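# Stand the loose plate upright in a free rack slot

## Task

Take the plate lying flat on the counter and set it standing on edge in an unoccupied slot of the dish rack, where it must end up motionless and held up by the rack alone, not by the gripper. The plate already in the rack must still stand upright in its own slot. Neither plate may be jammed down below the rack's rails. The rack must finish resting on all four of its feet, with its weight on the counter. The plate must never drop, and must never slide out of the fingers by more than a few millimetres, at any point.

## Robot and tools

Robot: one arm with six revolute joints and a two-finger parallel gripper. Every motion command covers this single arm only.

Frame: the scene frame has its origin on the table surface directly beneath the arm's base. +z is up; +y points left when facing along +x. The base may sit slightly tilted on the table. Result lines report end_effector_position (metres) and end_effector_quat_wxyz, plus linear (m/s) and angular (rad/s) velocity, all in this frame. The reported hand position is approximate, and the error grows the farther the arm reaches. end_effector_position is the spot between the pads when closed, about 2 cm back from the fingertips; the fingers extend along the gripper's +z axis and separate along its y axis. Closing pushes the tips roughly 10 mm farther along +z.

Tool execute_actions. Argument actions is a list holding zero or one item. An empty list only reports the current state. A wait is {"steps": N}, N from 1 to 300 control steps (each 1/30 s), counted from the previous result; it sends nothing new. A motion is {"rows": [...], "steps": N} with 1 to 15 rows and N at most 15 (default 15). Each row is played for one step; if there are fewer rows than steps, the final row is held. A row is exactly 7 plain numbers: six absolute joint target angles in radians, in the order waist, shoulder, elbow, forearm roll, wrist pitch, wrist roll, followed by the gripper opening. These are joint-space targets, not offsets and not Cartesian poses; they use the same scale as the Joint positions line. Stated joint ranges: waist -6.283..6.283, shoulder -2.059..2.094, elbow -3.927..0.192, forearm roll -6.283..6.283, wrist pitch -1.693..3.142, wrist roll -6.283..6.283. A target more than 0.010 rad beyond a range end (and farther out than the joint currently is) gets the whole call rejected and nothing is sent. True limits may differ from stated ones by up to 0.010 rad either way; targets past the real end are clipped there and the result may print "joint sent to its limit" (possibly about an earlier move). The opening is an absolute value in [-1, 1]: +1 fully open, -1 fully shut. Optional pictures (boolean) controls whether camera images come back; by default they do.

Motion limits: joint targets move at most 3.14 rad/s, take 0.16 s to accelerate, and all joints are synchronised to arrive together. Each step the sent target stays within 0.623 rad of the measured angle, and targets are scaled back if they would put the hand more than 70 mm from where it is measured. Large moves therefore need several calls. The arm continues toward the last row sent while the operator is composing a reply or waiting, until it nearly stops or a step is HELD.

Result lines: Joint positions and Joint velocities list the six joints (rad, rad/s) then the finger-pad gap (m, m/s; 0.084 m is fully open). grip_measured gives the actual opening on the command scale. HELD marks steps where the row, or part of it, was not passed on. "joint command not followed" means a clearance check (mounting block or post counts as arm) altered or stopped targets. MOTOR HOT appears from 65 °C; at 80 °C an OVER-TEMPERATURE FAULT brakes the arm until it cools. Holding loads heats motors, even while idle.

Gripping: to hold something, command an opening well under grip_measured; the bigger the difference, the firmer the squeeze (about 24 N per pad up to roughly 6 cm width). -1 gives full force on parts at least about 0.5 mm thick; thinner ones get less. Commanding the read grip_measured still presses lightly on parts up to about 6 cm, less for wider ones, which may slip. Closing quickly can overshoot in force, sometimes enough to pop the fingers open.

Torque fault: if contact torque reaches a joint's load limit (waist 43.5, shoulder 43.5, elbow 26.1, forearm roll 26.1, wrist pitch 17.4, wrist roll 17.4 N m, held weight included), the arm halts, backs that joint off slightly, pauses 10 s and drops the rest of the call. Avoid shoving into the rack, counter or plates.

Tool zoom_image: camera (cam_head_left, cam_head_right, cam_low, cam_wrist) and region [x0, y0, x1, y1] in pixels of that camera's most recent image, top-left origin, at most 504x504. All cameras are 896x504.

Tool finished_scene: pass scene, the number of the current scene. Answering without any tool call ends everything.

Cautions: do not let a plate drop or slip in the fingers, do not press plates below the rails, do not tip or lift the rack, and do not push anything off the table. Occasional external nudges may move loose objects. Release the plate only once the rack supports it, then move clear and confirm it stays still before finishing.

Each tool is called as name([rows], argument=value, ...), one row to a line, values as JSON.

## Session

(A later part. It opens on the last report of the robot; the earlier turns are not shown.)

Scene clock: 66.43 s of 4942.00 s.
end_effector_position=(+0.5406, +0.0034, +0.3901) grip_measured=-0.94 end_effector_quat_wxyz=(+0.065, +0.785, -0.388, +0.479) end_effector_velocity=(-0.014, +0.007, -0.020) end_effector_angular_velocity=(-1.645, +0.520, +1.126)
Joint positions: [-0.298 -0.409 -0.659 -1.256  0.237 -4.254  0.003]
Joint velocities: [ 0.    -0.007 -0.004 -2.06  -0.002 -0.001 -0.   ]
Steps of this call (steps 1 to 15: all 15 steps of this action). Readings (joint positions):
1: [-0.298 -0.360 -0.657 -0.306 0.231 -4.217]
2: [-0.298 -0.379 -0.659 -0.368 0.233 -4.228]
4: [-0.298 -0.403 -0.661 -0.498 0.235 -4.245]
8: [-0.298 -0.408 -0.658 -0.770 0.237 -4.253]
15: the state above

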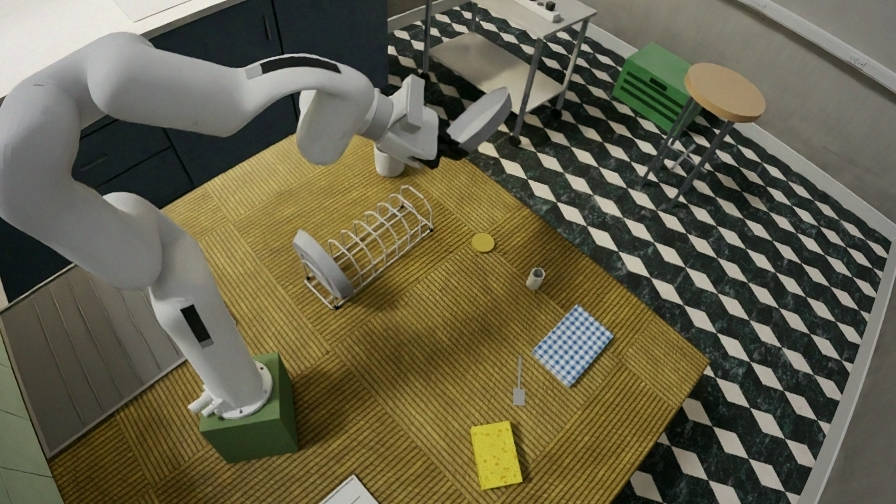

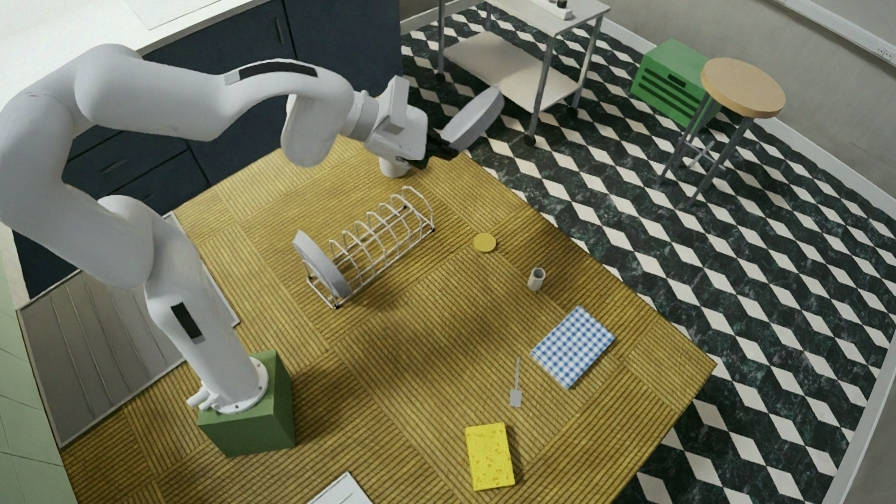

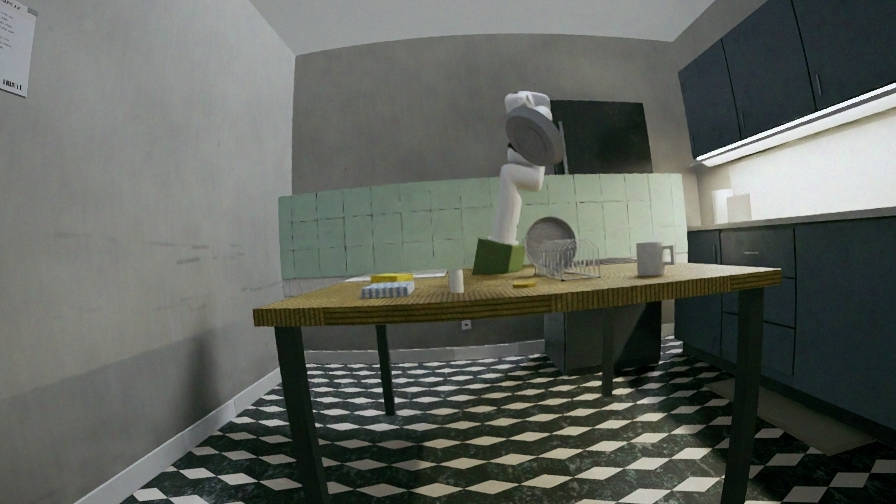

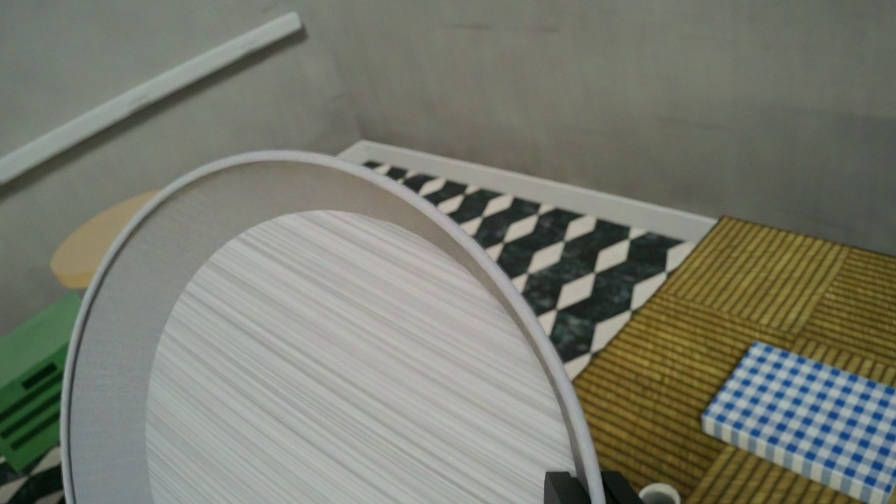

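Firm grip. I'll finish the roll, then swing over the rack.

execute_actions([
  {"rows":[[-0.298,-0.41,-0.66,-1.54,0.237,-4.254,-1],[-0.298,-0.41,-0.66,-1.6,0.237,-4.254,-1],[-0.298,-0.41,-0.66,-1.67,0.237,-4.254,-1],[-0.298,-0.41,-0.66,-1.745,0.237,-4.254,-1],[-0.298,-0.41,-0.66,-1.82,0.237,-4.254,-1],[-0.298,-0.41,-0.66,-1.895,0.237,-4.254,-1],[-0.298,-0.41,-0.66,-1.97,0.237,-4.254,-1],[-0.298,-0.41,-0.66,-2.045,0.237,-4.254,-1],[-0.298,-0.41,-0.66,-2.12,0.237,-4.254,-1],[-0.298,-0.41,-0.66,-2.195,0.237,-4.254,-1],[-0.298,-0.41,-0.66,-2.27,0.237,-4.254,-1],[-0.298,-0.41,-0.66,-2.345,0.237,-4.254,-1],[-0.298,-0.41,-0.66,-2.42,0.237,-4.254,-1],[-0.298,-0.41,-0.66,-2.495,0.237,-4.254,-1],[-0.298,-0.41,-0.66,-2.57,0.237,-4.254,-1]]},
], pictures=false)

execute_actions([
  {"rows":[[-0.29,-0.415,-0.66,-2.645,0.237,-4.254,-1],[-0.275,-0.42,-0.66,-2.72,0.237,-4.254,-1],[-0.255,-0.425,-0.66,-2.79,0.237,-4.254,-1],[-0.23,-0.43,-0.66,-2.86,0.237,-4.254,-1],[-0.2,-0.43,-0.66,-2.92,0.237,-4.254,-1],[-0.17,-0.43,-0.66,-2.98,0.237,-4.254,-1],[-0.14,-0.43,-0.66,-3.03,0.237,-4.254,-1],[-0.11,-0.43,-0.66,-3.07,0.237,-4.254,-1],[-0.08,-0.43,-0.66,-3.1,0.237,-4.254,-1],[-0.05,-0.43,-0.66,-3.125,0.237,-4.254,-1],[-0.02,-0.425,-0.66,-3.142,0.237,-4.254,-1],[0.005,-0.42,-0.66,-3.142,0.237,-4.254,-1],[0.025,-0.415,-0.66,-3.142,0.237,-4.254,-1],[0.04,-0.41,-0.66,-3.142,0.237,-4.254,-1],[0.047,-0.41,-0.66,-3.142,0.237,-4.254,-1]]},
], pictures=false)

execute_actions([
  {"steps":10},
])

zoom_image(camera="cam_head_left", region=[280, 90, 500, 310])

zoom_image(camera="cam_low", region=[480, 130, 640, 290])

Scene clock: 74.47 s of 4942.00 s.
end_effector_position=(+0.5319, -0.0009, +0.3799) grip_measured=-0.94 end_effector_quat_wxyz=(+0.285, +0.822, +0.068, +0.488) end_effector_velocity=(-0.017, -0.025, -0.014) end_effector_angular_velocity=(-1.765, +0.565, +1.198)
Joint positions: [-0.298 -0.41  -0.66  -2.283  0.237 -4.254  0.003]
Joint velocities: [-0.002  0.    -0.001 -2.208  0.002  0.001 -0.   ]
Steps of this call (steps 1 to 30: the robot went on to your last target; steps 31 to 120: nothing new was sent; then 3.53 s passed at rest; steps 121 to 135: all 15 steps of this action). Readings (joint positions):
121: [-0.298 -0.410 -0.660 -1.500 0.237 -4.254]
122: [-0.298 -0.410 -0.660 -1.506 0.237 -4.254]
124: [-0.298 -0.410 -0.661 -1.561 0.237 -4.254]
128: [-0.298 -0.410 -0.660 -1.784 0.237 -4.254]
135: the state above

Scene clock: 74.97 s of 4942.00 s.
end_effector_position=(+0.5266, +0.1350, +0.3493) grip_measured=-0.94 end_effector_quat_wxyz=(+0.325, +0.639, +0.539, +0.443) end_effector_velocity=(-0.060, +0.324, -0.155) end_effector_angular_velocity=(-0.056, +0.325, +0.750)
Joint positions: [ 0.006 -0.419 -0.661 -3.135  0.237 -4.254  0.003]
Joint velocities: [ 0.719  0.161  0.007 -0.152  0.     0.    -0.   ]
Steps of this call (steps 1 to 15: all 15 steps of this action). Readings (joint positions):
1: [-0.298 -0.410 -0.660 -2.357 0.237 -4.254]
2: [-0.298 -0.410 -0.660 -2.431 0.237 -4.254]
4: [-0.295 -0.411 -0.660 -2.580 0.237 -4.254]
8: [-0.227 -0.426 -0.660 -2.865 0.237 -4.254]
15: the state above

Scene clock: 75.30 s of 4942.00 s.
end_effector_position=(+0.5228, +0.1531, +0.3406) grip_measured=-0.94 end_effector_quat_wxyz=(+0.311, +0.631, +0.555, +0.443) end_effector_velocity=(-0.002, +0.001, -0.003) end_effector_angular_velocity=(-0.004, +0.006, +0.004)
Joint positions: [ 0.046 -0.41  -0.66  -3.142  0.237 -4.254  0.003]
Joint velocities: [ 0.003  0.001  0.004 -0.003 -0.001 -0.    -0.   ]
Steps of this call (steps 1 to 10: the robot went on to your last target). Readings (joint positions):
1: [0.026 -0.414 -0.660 -3.138 0.237 -4.254]
2: [0.039 -0.411 -0.659 -3.139 0.237 -4.254]
4: [0.046 -0.409 -0.659 -3.140 0.237 -4.254]
8: [0.046 -0.410 -0.660 -3.141 0.237 -4.254]
10: the state above

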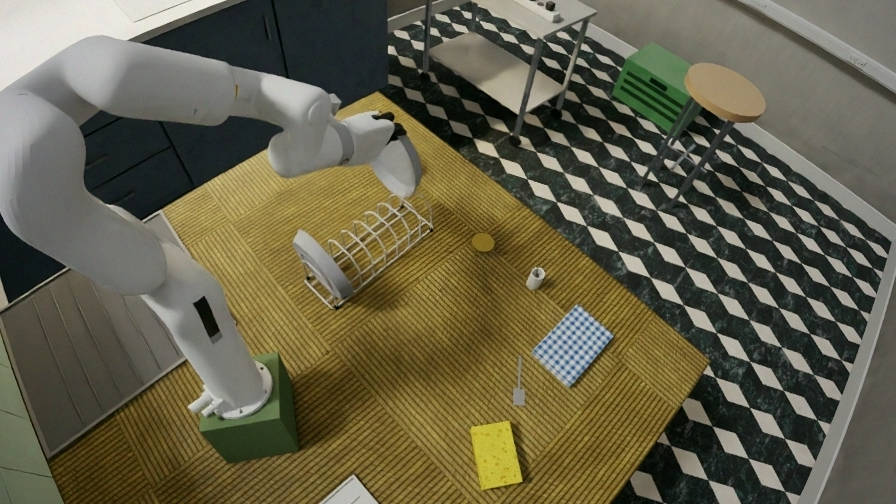

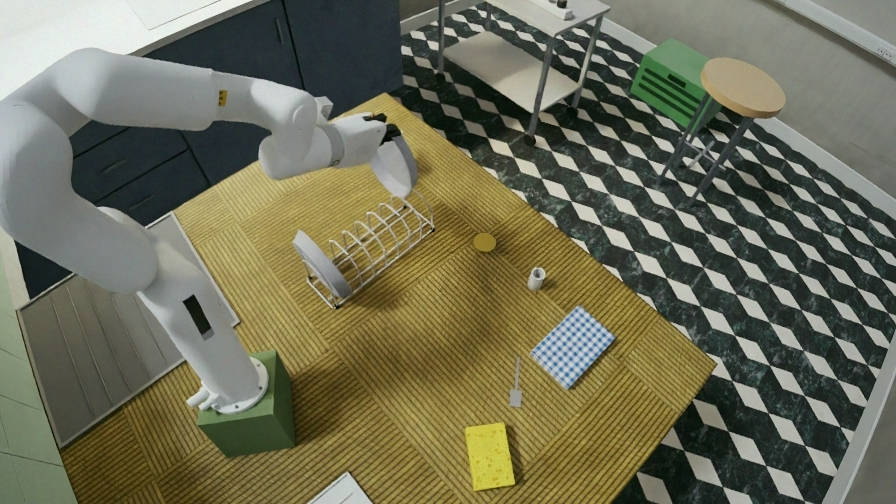

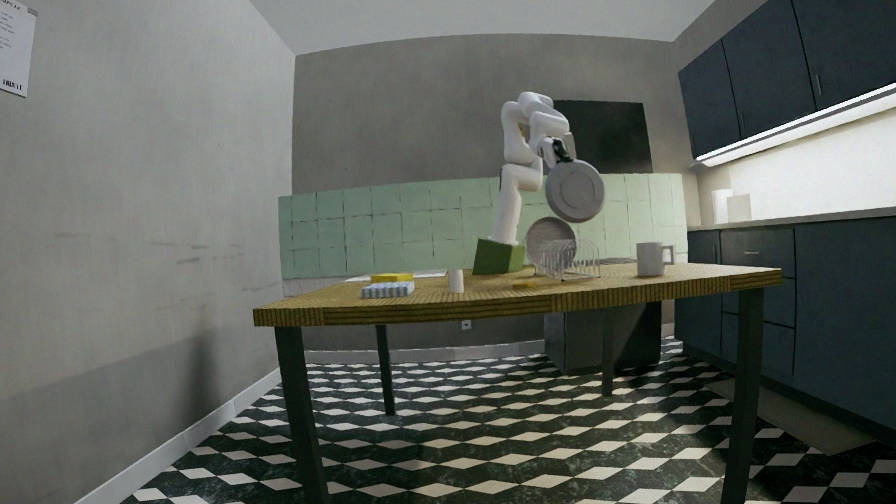

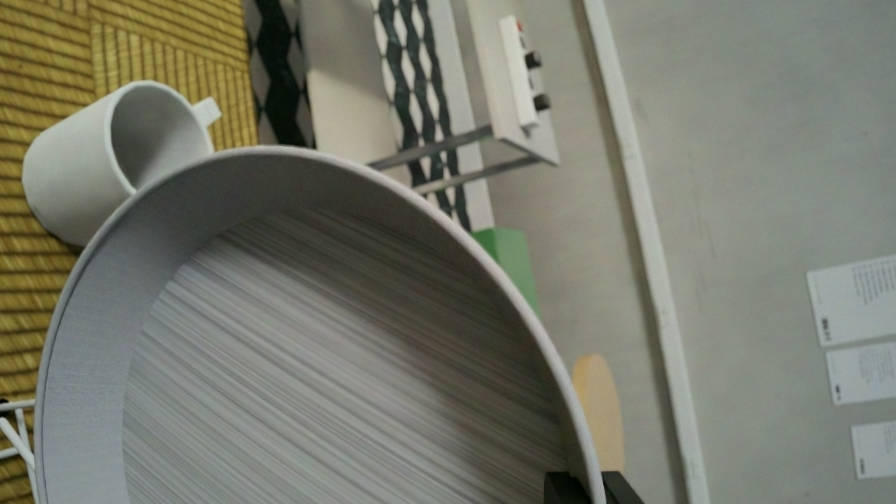

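Region (280, 90, 500, 310) of cam_head_left's 896x504 image, scaled by 2.291, with more detail than that image has.

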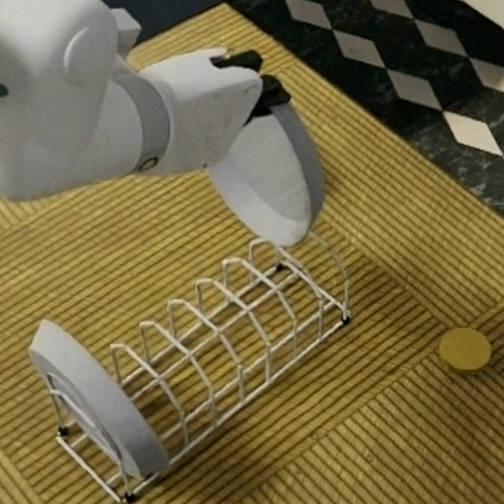

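Region (480, 130, 640, 290) of cam_low's 896x504 image, scaled by 3.150, with more detail than that image has.

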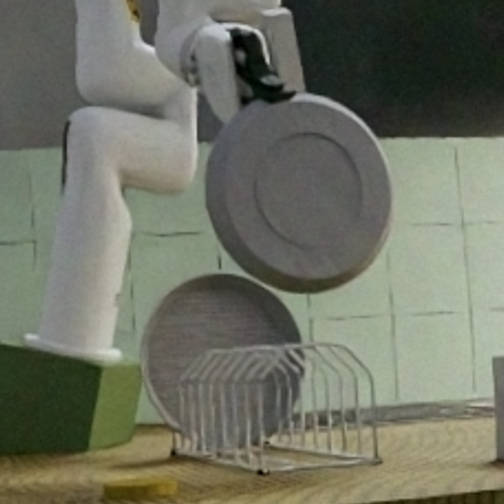

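execute_actions([
  {"rows":[[0.047,-0.404,-0.655,-3.142,0.248,-4.254,-1],[0.047,-0.396,-0.649,-3.142,0.262,-4.254,-1],[0.047,-0.387,-0.641,-3.142,0.279,-4.254,-1],[0.047,-0.377,-0.633,-3.142,0.297,-4.254,-1],[0.047,-0.367,-0.625,-3.142,0.315,-4.254,-1],[0.047,-0.357,-0.617,-3.142,0.333,-4.254,-1],[0.047,-0.348,-0.61,-3.142,0.349,-4.254,-1],[0.047,-0.341,-0.604,-3.142,0.362,-4.254,-1],[0.047,-0.336,-0.6,-3.142,0.371,-4.254,-1]]},
])

zoom_image(camera="cam_head_left", region=[330, 120, 470, 260])

zoom_image(camera="cam_low", region=[480, 130, 640, 290])

Scene clock: 79.43 s of 4942.00 s.
end_effector_position=(+0.5224, +0.1453, +0.3005) grip_measured=-0.94 end_effector_quat_wxyz=(+0.311, +0.631, +0.556, +0.443) end_effector_velocity=(+0.014, +0.008, +0.026) end_effector_angular_velocity=(+0.014, -0.060, +0.011)
Joint positions: [ 0.047 -0.336 -0.6   -3.142  0.371 -4.254  0.003]
Joint velocities: [-0.    -0.016 -0.031  0.002  0.015  0.    -0.   ]
Steps of this call (steps 1 to 30: the robot went on to your last target; steps 31 to 109: nothing new was sent; steps 110 to 124: all 15 steps of this action). Readings (joint positions):
110: [0.047 -0.410 -0.660 -3.142 0.237 -4.254]
111: [0.047 -0.409 -0.659 -3.142 0.241 -4.254]
113: [0.047 -0.399 -0.652 -3.142 0.259 -4.254]
117: [0.047 -0.362 -0.621 -3.142 0.322 -4.254]
124: the state above

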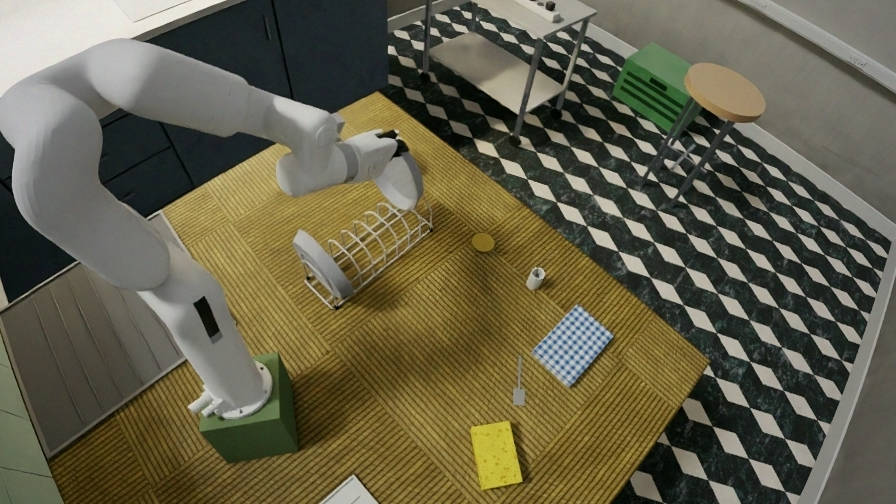

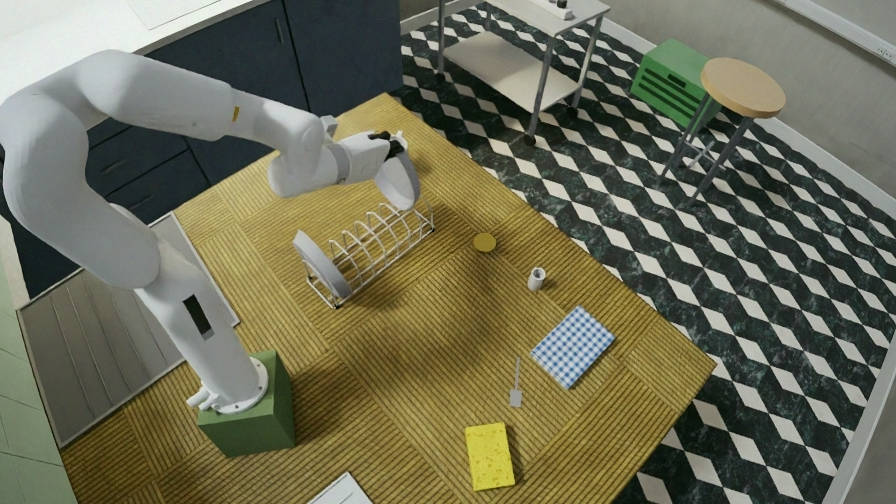

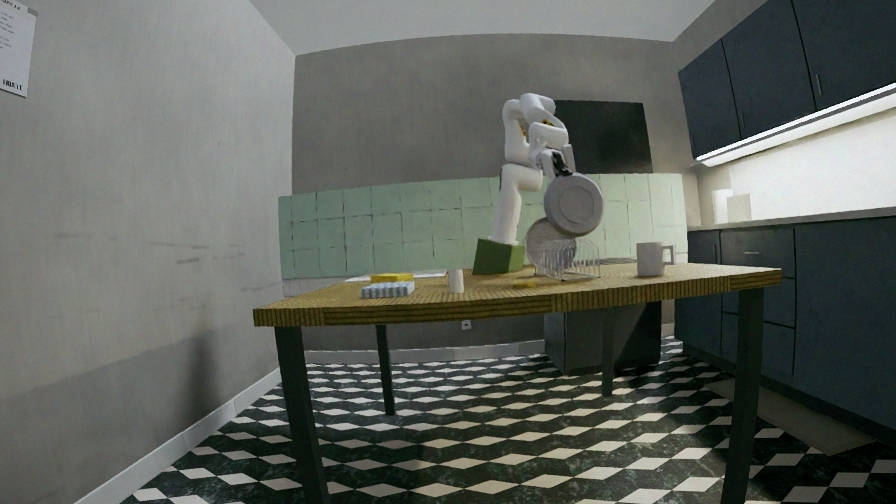

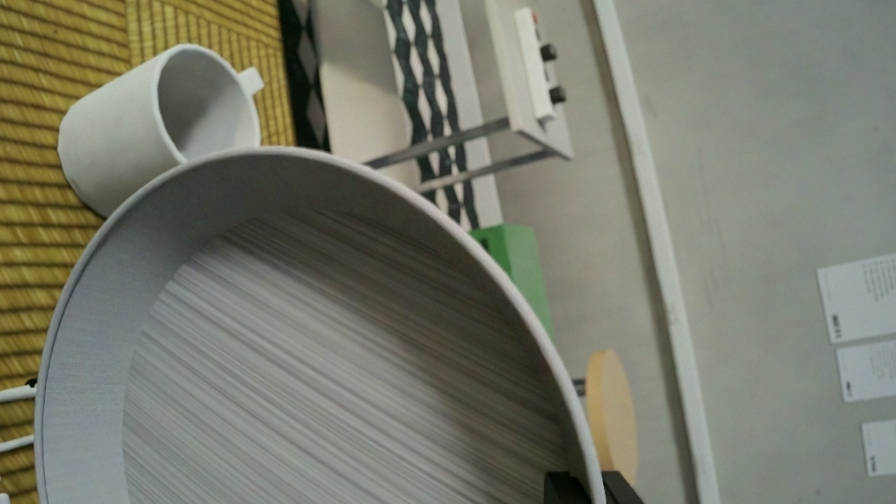

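Region (330, 120, 470, 260) of cam_head_left's 896x504 image, scaled by 3.600, with more detail than that image has.

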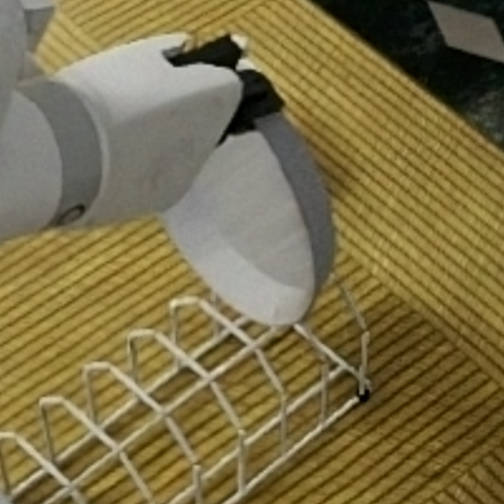

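Region (480, 130, 640, 290) of cam_low's 896x504 image, scaled by 3.150, with more detail than that image has.

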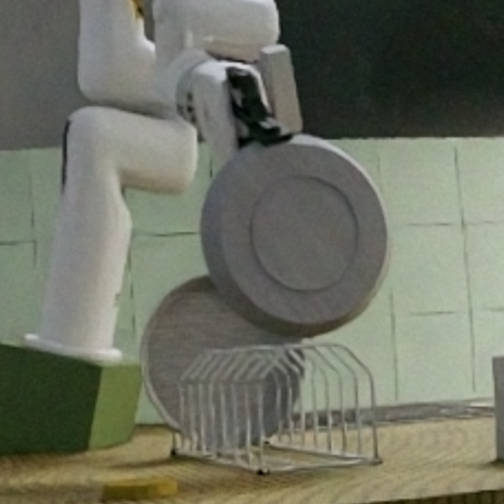

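execute_actions([
  {"rows":[[0.047,-0.331,-0.598,-3.142,0.378,-4.254,-1],[0.047,-0.326,-0.5955,-3.142,0.3855,-4.254,-1],[0.047,-0.321,-0.593,-3.142,0.393,-4.254,-1],[0.047,-0.316,-0.591,-3.142,0.4,-4.254,-1],[0.047,-0.311,-0.5885,-3.142,0.4075,-4.254,-1],[0.047,-0.306,-0.586,-3.142,0.415,-4.254,-1],[0.047,-0.301,-0.584,-3.142,0.422,-4.254,-1],[0.047,-0.296,-0.582,-3.142,0.429,-4.254,-1],[0.047,-0.291,-0.58,-3.142,0.436,-4.254,-1],[0.047,-0.286,-0.578,-3.142,0.443,-4.254,-1],[0.047,-0.281,-0.576,-3.142,0.45,-4.254,-1]]},
])

zoom_image(camera="cam_head_left", region=[350, 150, 450, 250])

zoom_image(camera="cam_low", region=[520, 190, 620, 290])

Scene clock: 84.53 s of 4942.00 s.
end_effector_position=(+0.5226, +0.1404, +0.2771) grip_measured=-0.94 end_effector_quat_wxyz=(+0.311, +0.631, +0.556, +0.442) end_effector_velocity=(+0.003, +0.001, -0.001) end_effector_angular_velocity=(+0.003, -0.012, +0.003)
Joint positions: [ 0.047 -0.281 -0.575 -3.142  0.449 -4.254  0.003]
Joint velocities: [0.    0.009 0.001 0.    0.023 0.    0.   ]
Steps of this call (steps 1 to 15: the robot went on to your last target; steps 16 to 100: nothing new was sent; then 1.27 s passed at rest; steps 101 to 115: all 15 steps of this action). Readings (joint positions):
101: [0.047 -0.336 -0.600 -3.142 0.371 -4.254]
102: [0.047 -0.335 -0.600 -3.142 0.374 -4.254]
104: [0.047 -0.328 -0.597 -3.142 0.384 -4.254]
108: [0.047 -0.307 -0.586 -3.142 0.412 -4.254]
115: the state above

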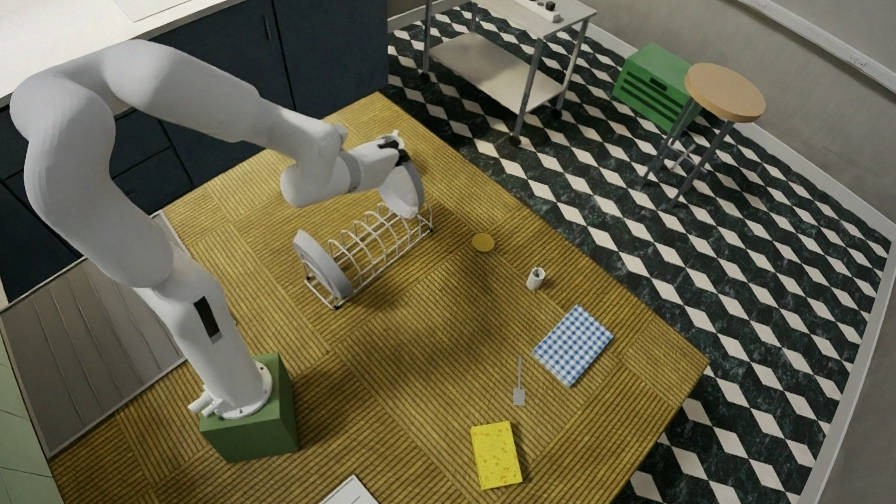

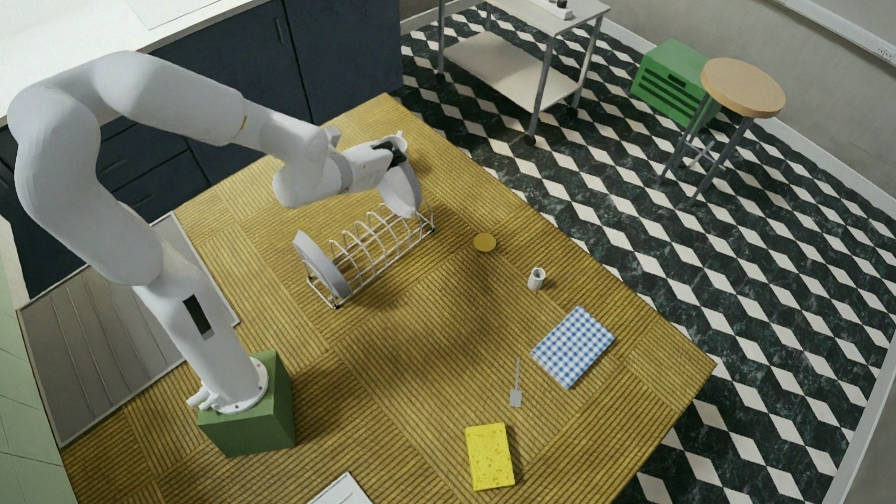

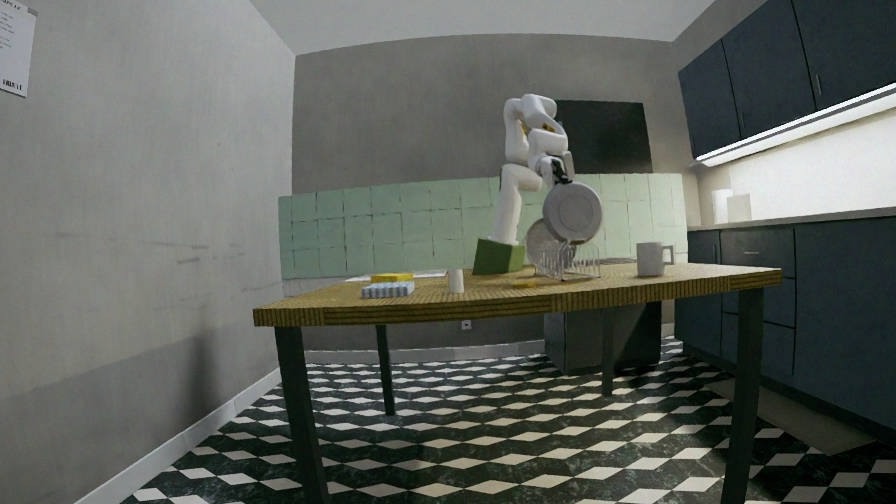

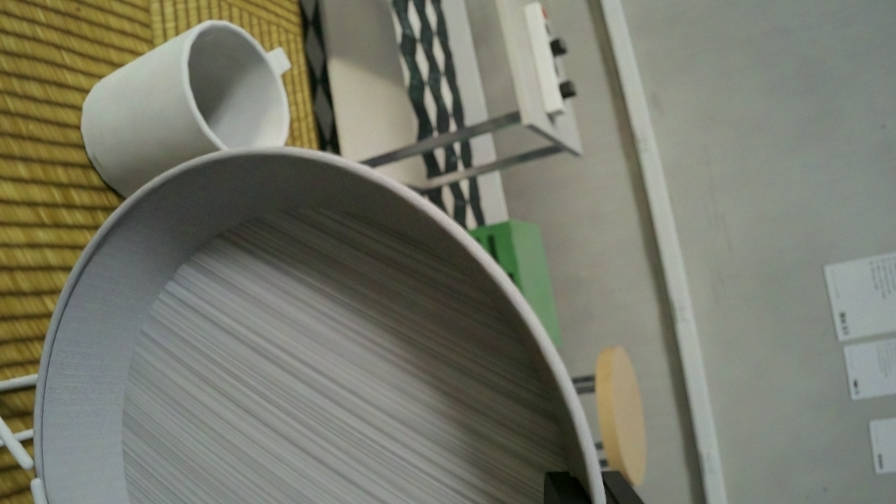

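Region (350, 150, 450, 250) of cam_head_left's 896x504 image, scaled by 5.040, with more detail than that image has.

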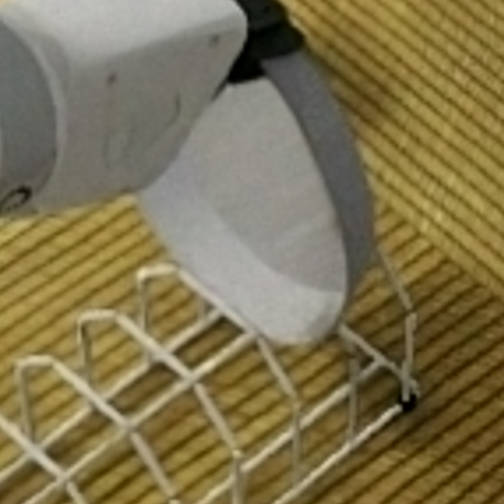

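Region (520, 190, 620, 290) of cam_low's 896x504 image, scaled by 5.040, with more detail than that image has.

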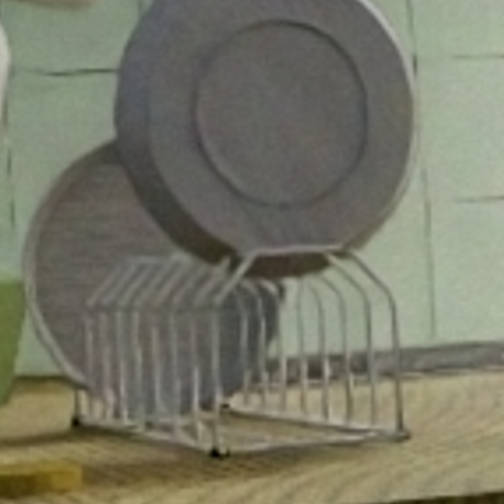

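execute_actions([
  {"rows":[[0.047,-0.277,-0.5805,-3.142,0.4495,-4.254,-1],[0.047,-0.273,-0.585,-3.142,0.449,-4.254,-1],[0.047,-0.269,-0.589,-3.142,0.449,-4.254,-1],[0.047,-0.265,-0.593,-3.142,0.449,-4.254,-1],[0.047,-0.261,-0.5975,-3.142,0.4485,-4.254,-1],[0.047,-0.257,-0.596,-3.142,0.454,-4.254,-1],[0.047,-0.253,-0.5945,-3.142,0.4595,-4.254,-1],[0.047,-0.249,-0.593,-3.142,0.465,-4.254,-1],[0.047,-0.245,-0.5915,-3.142,0.4705,-4.254,-1],[0.047,-0.241,-0.59,-3.142,0.476,-4.254,-1],[0.047,-0.237,-0.5885,-3.142,0.4815,-4.254,-1],[0.047,-0.233,-0.587,-3.142,0.487,-4.254,-1]]},
])

zoom_image(camera="cam_head_left", region=[350, 150, 450, 250])

zoom_image(camera="cam_low", region=[520, 190, 620, 290])

Scene clock: 89.90 s of 4942.00 s.
end_effector_position=(+0.5283, +0.1393, +0.2658) grip_measured=-0.93 end_effector_quat_wxyz=(+0.310, +0.631, +0.556, +0.442) end_effector_velocity=(-0.001, -0.003, -0.013) end_effector_angular_velocity=(-0.001, +0.002, -0.001)
Joint positions: [ 0.047 -0.233 -0.586 -3.142  0.485 -4.254  0.003]
Joint velocities: [-0.001  0.029  0.014 -0.     0.04  -0.    -0.   ]
Steps of this call (steps 1 to 15: the robot went on to your last target; steps 16 to 100: nothing new was sent; then 1.53 s passed at rest; steps 101 to 115: all 15 steps of this action). Readings (joint positions):
101: [0.047 -0.281 -0.576 -3.142 0.450 -4.254]
102: [0.047 -0.280 -0.577 -3.142 0.450 -4.254]
104: [0.047 -0.274 -0.584 -3.142 0.449 -4.254]
108: [0.047 -0.258 -0.596 -3.142 0.454 -4.254]
115: the state above

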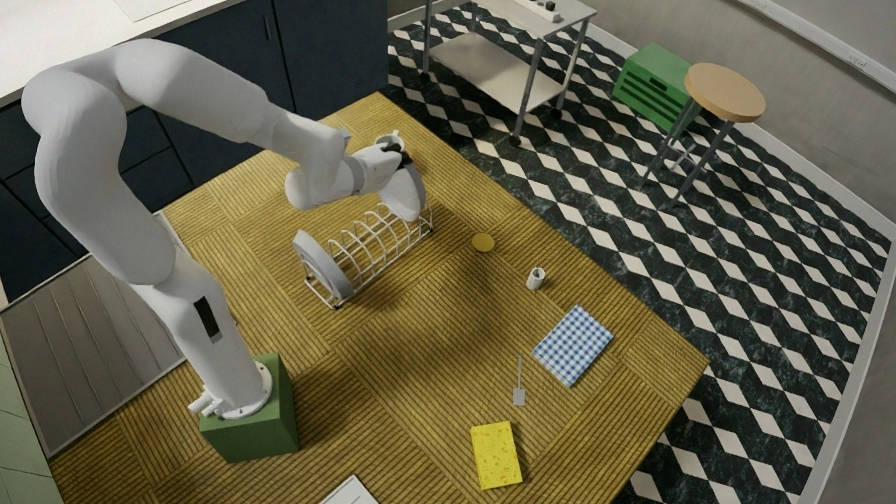

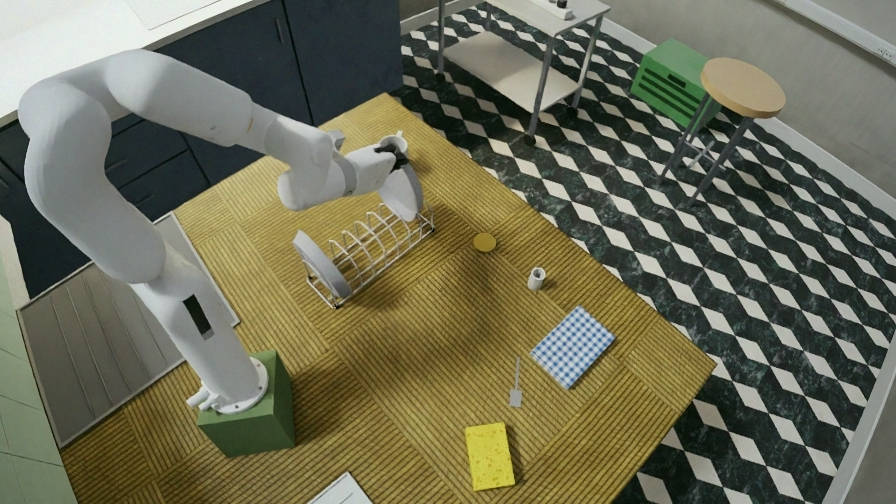

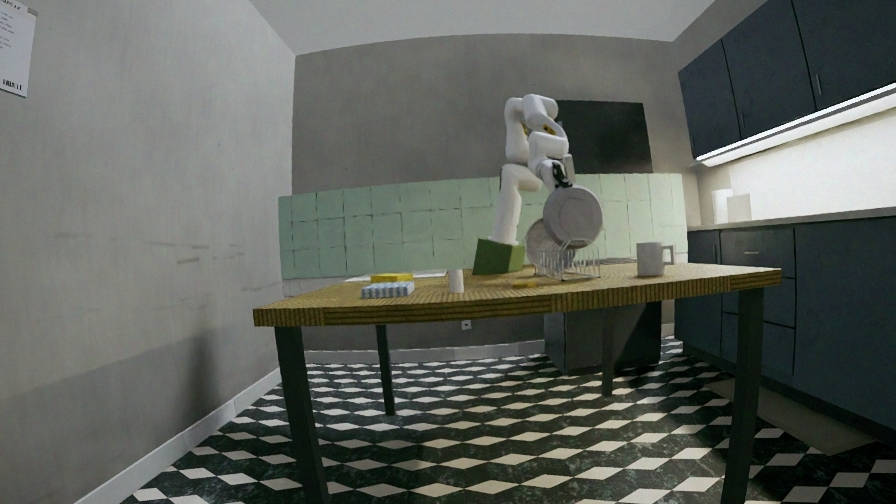

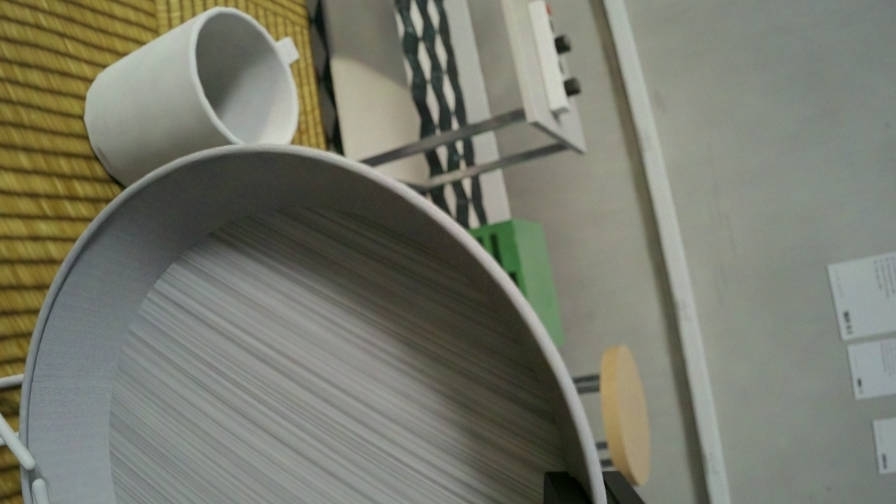

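Region (350, 150, 450, 250) of cam_head_left's 896x504 image, scaled by 5.040, with more detail than that image has.

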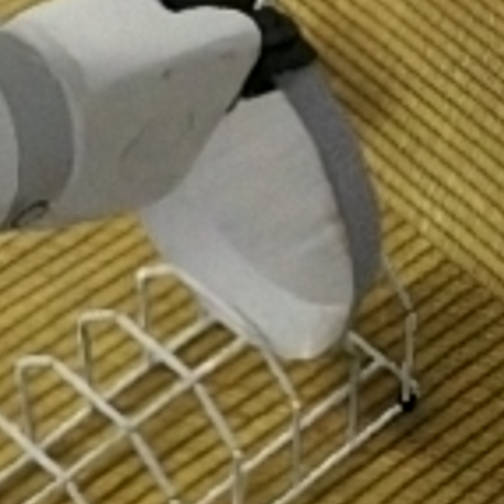

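Region (520, 190, 620, 290) of cam_low's 896x504 image, scaled by 5.040, with more detail than that image has.

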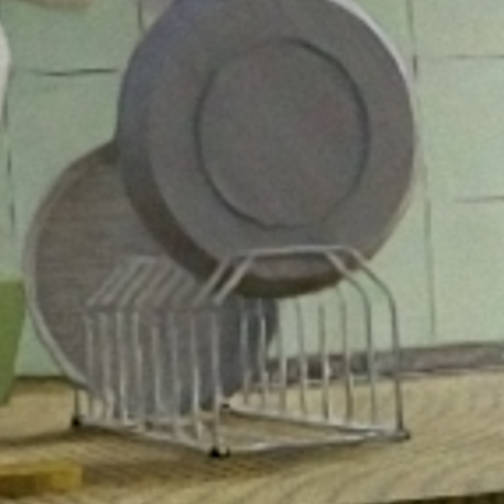

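execute_actions([
  {"rows":[[0.047,-0.237,-0.583,-3.142,0.487,-4.254,-1],[0.047,-0.241,-0.579,-3.142,0.487,-4.254,-1],[0.047,-0.245,-0.575,-3.142,0.487,-4.254,-1],[0.047,-0.249,-0.571,-3.142,0.487,-4.254,-1],[0.047,-0.253,-0.566,-3.142,0.488,-4.254,-1],[0.047,-0.249,-0.5635,-3.142,0.4945,-4.254,-1],[0.047,-0.245,-0.561,-3.142,0.501,-4.254,-1],[0.047,-0.241,-0.559,-3.142,0.507,-4.254,-1],[0.047,-0.237,-0.557,-3.142,0.513,-4.254,-1],[0.047,-0.233,-0.555,-3.142,0.519,-4.254,-1],[0.047,-0.229,-0.553,-3.142,0.525,-4.254,-1],[0.047,-0.225,-0.551,-3.142,0.531,-4.254,-1],[0.047,-0.221,-0.5495,-3.142,0.5365,-4.254,-1],[0.047,-0.217,-0.548,-3.142,0.542,-4.254,-1],[0.047,-0.213,-0.547,-3.142,0.547,-4.254,-1]]},
])

zoom_image(camera="cam_head_left", region=[350, 150, 450, 250])

zoom_image(camera="cam_low", region=[520, 190, 620, 290])

Scene clock: 94.47 s of 4942.00 s.
end_effector_position=(+0.5219, +0.1354, +0.2539) grip_measured=-0.94 end_effector_quat_wxyz=(+0.311, +0.631, +0.556, +0.443) end_effector_velocity=(-0.005, -0.011, -0.048) end_effector_angular_velocity=(-0.002, +0.005, -0.000)
Joint positions: [ 0.047 -0.222 -0.55  -3.142  0.535 -4.254  0.003]
Joint velocities: [-0.     0.121  0.049 -0.001  0.165 -0.    -0.   ]
Steps of this call (steps 1 to 15: the robot went on to your last target; steps 16 to 100: nothing new was sent; then 0.73 s passed at rest; steps 101 to 115: all 15 steps of this action). Readings (joint positions):
101: [0.047 -0.233 -0.587 -3.142 0.487 -4.254]
102: [0.047 -0.234 -0.586 -3.142 0.487 -4.254]
104: [0.047 -0.240 -0.580 -3.142 0.487 -4.254]
108: [0.047 -0.249 -0.566 -3.142 0.495 -4.254]
115: the state above

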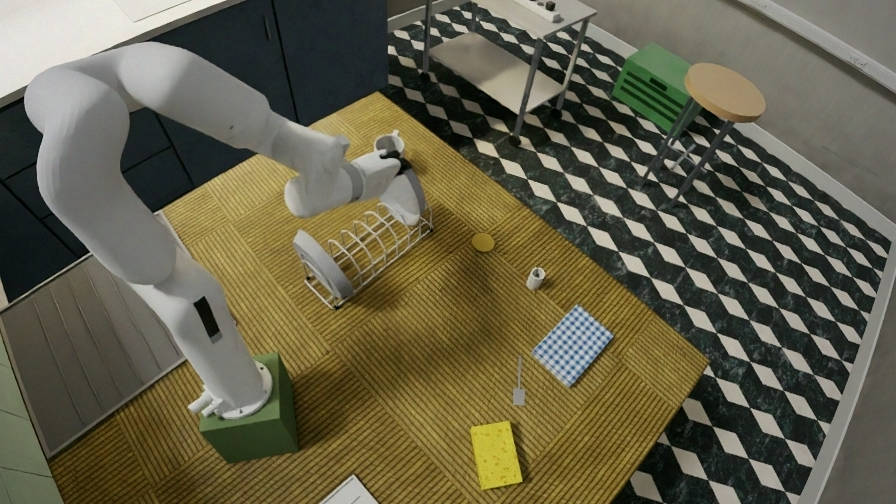

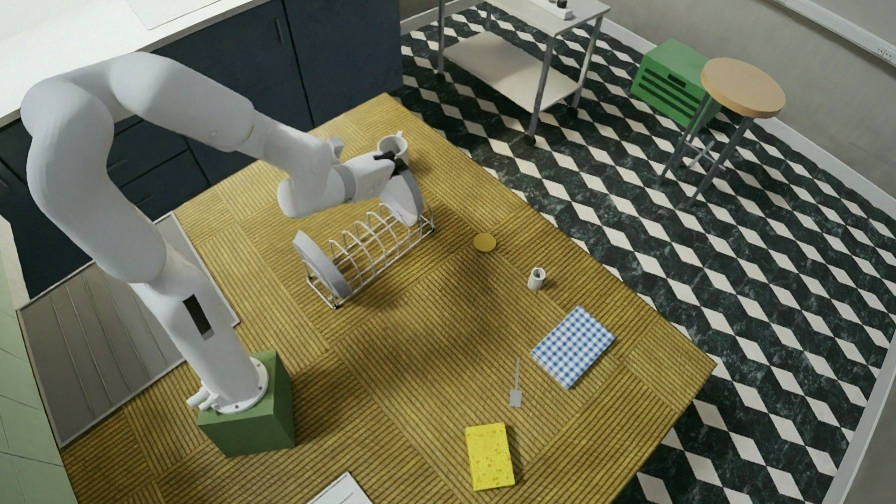

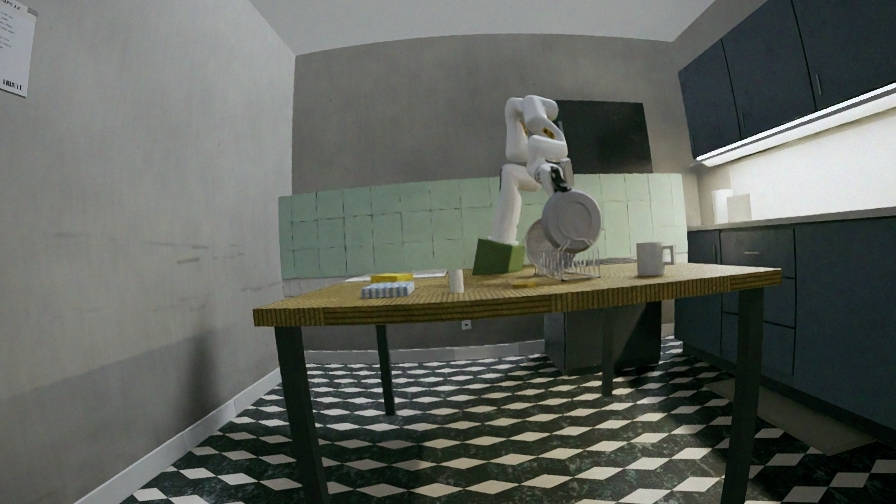

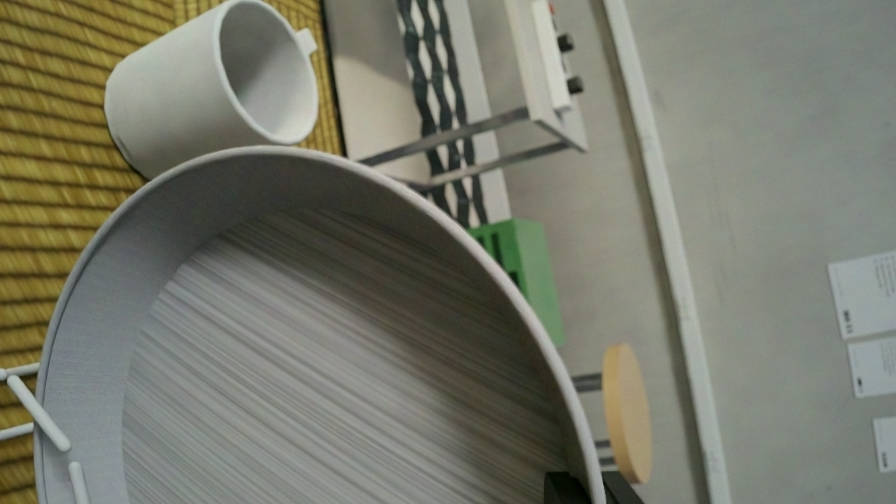

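Region (350, 150, 450, 250) of cam_head_left's 896x504 image, scaled by 5.040, with more detail than that image has.

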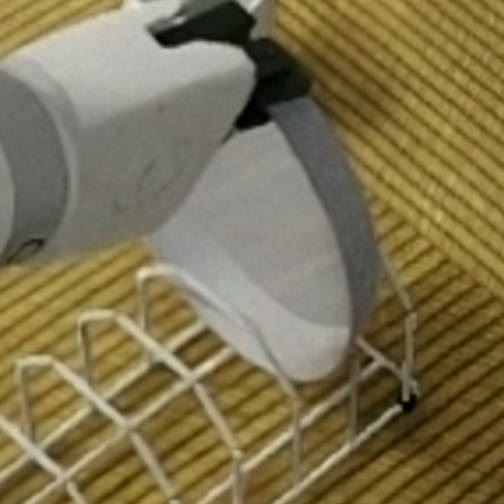

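Region (520, 190, 620, 290) of cam_low's 896x504 image, scaled by 5.040, with more detail than that image has.

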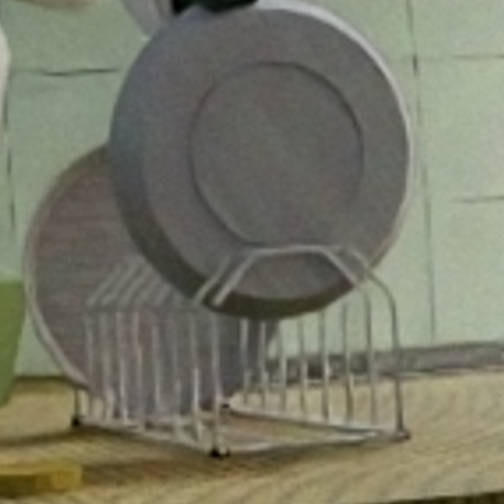

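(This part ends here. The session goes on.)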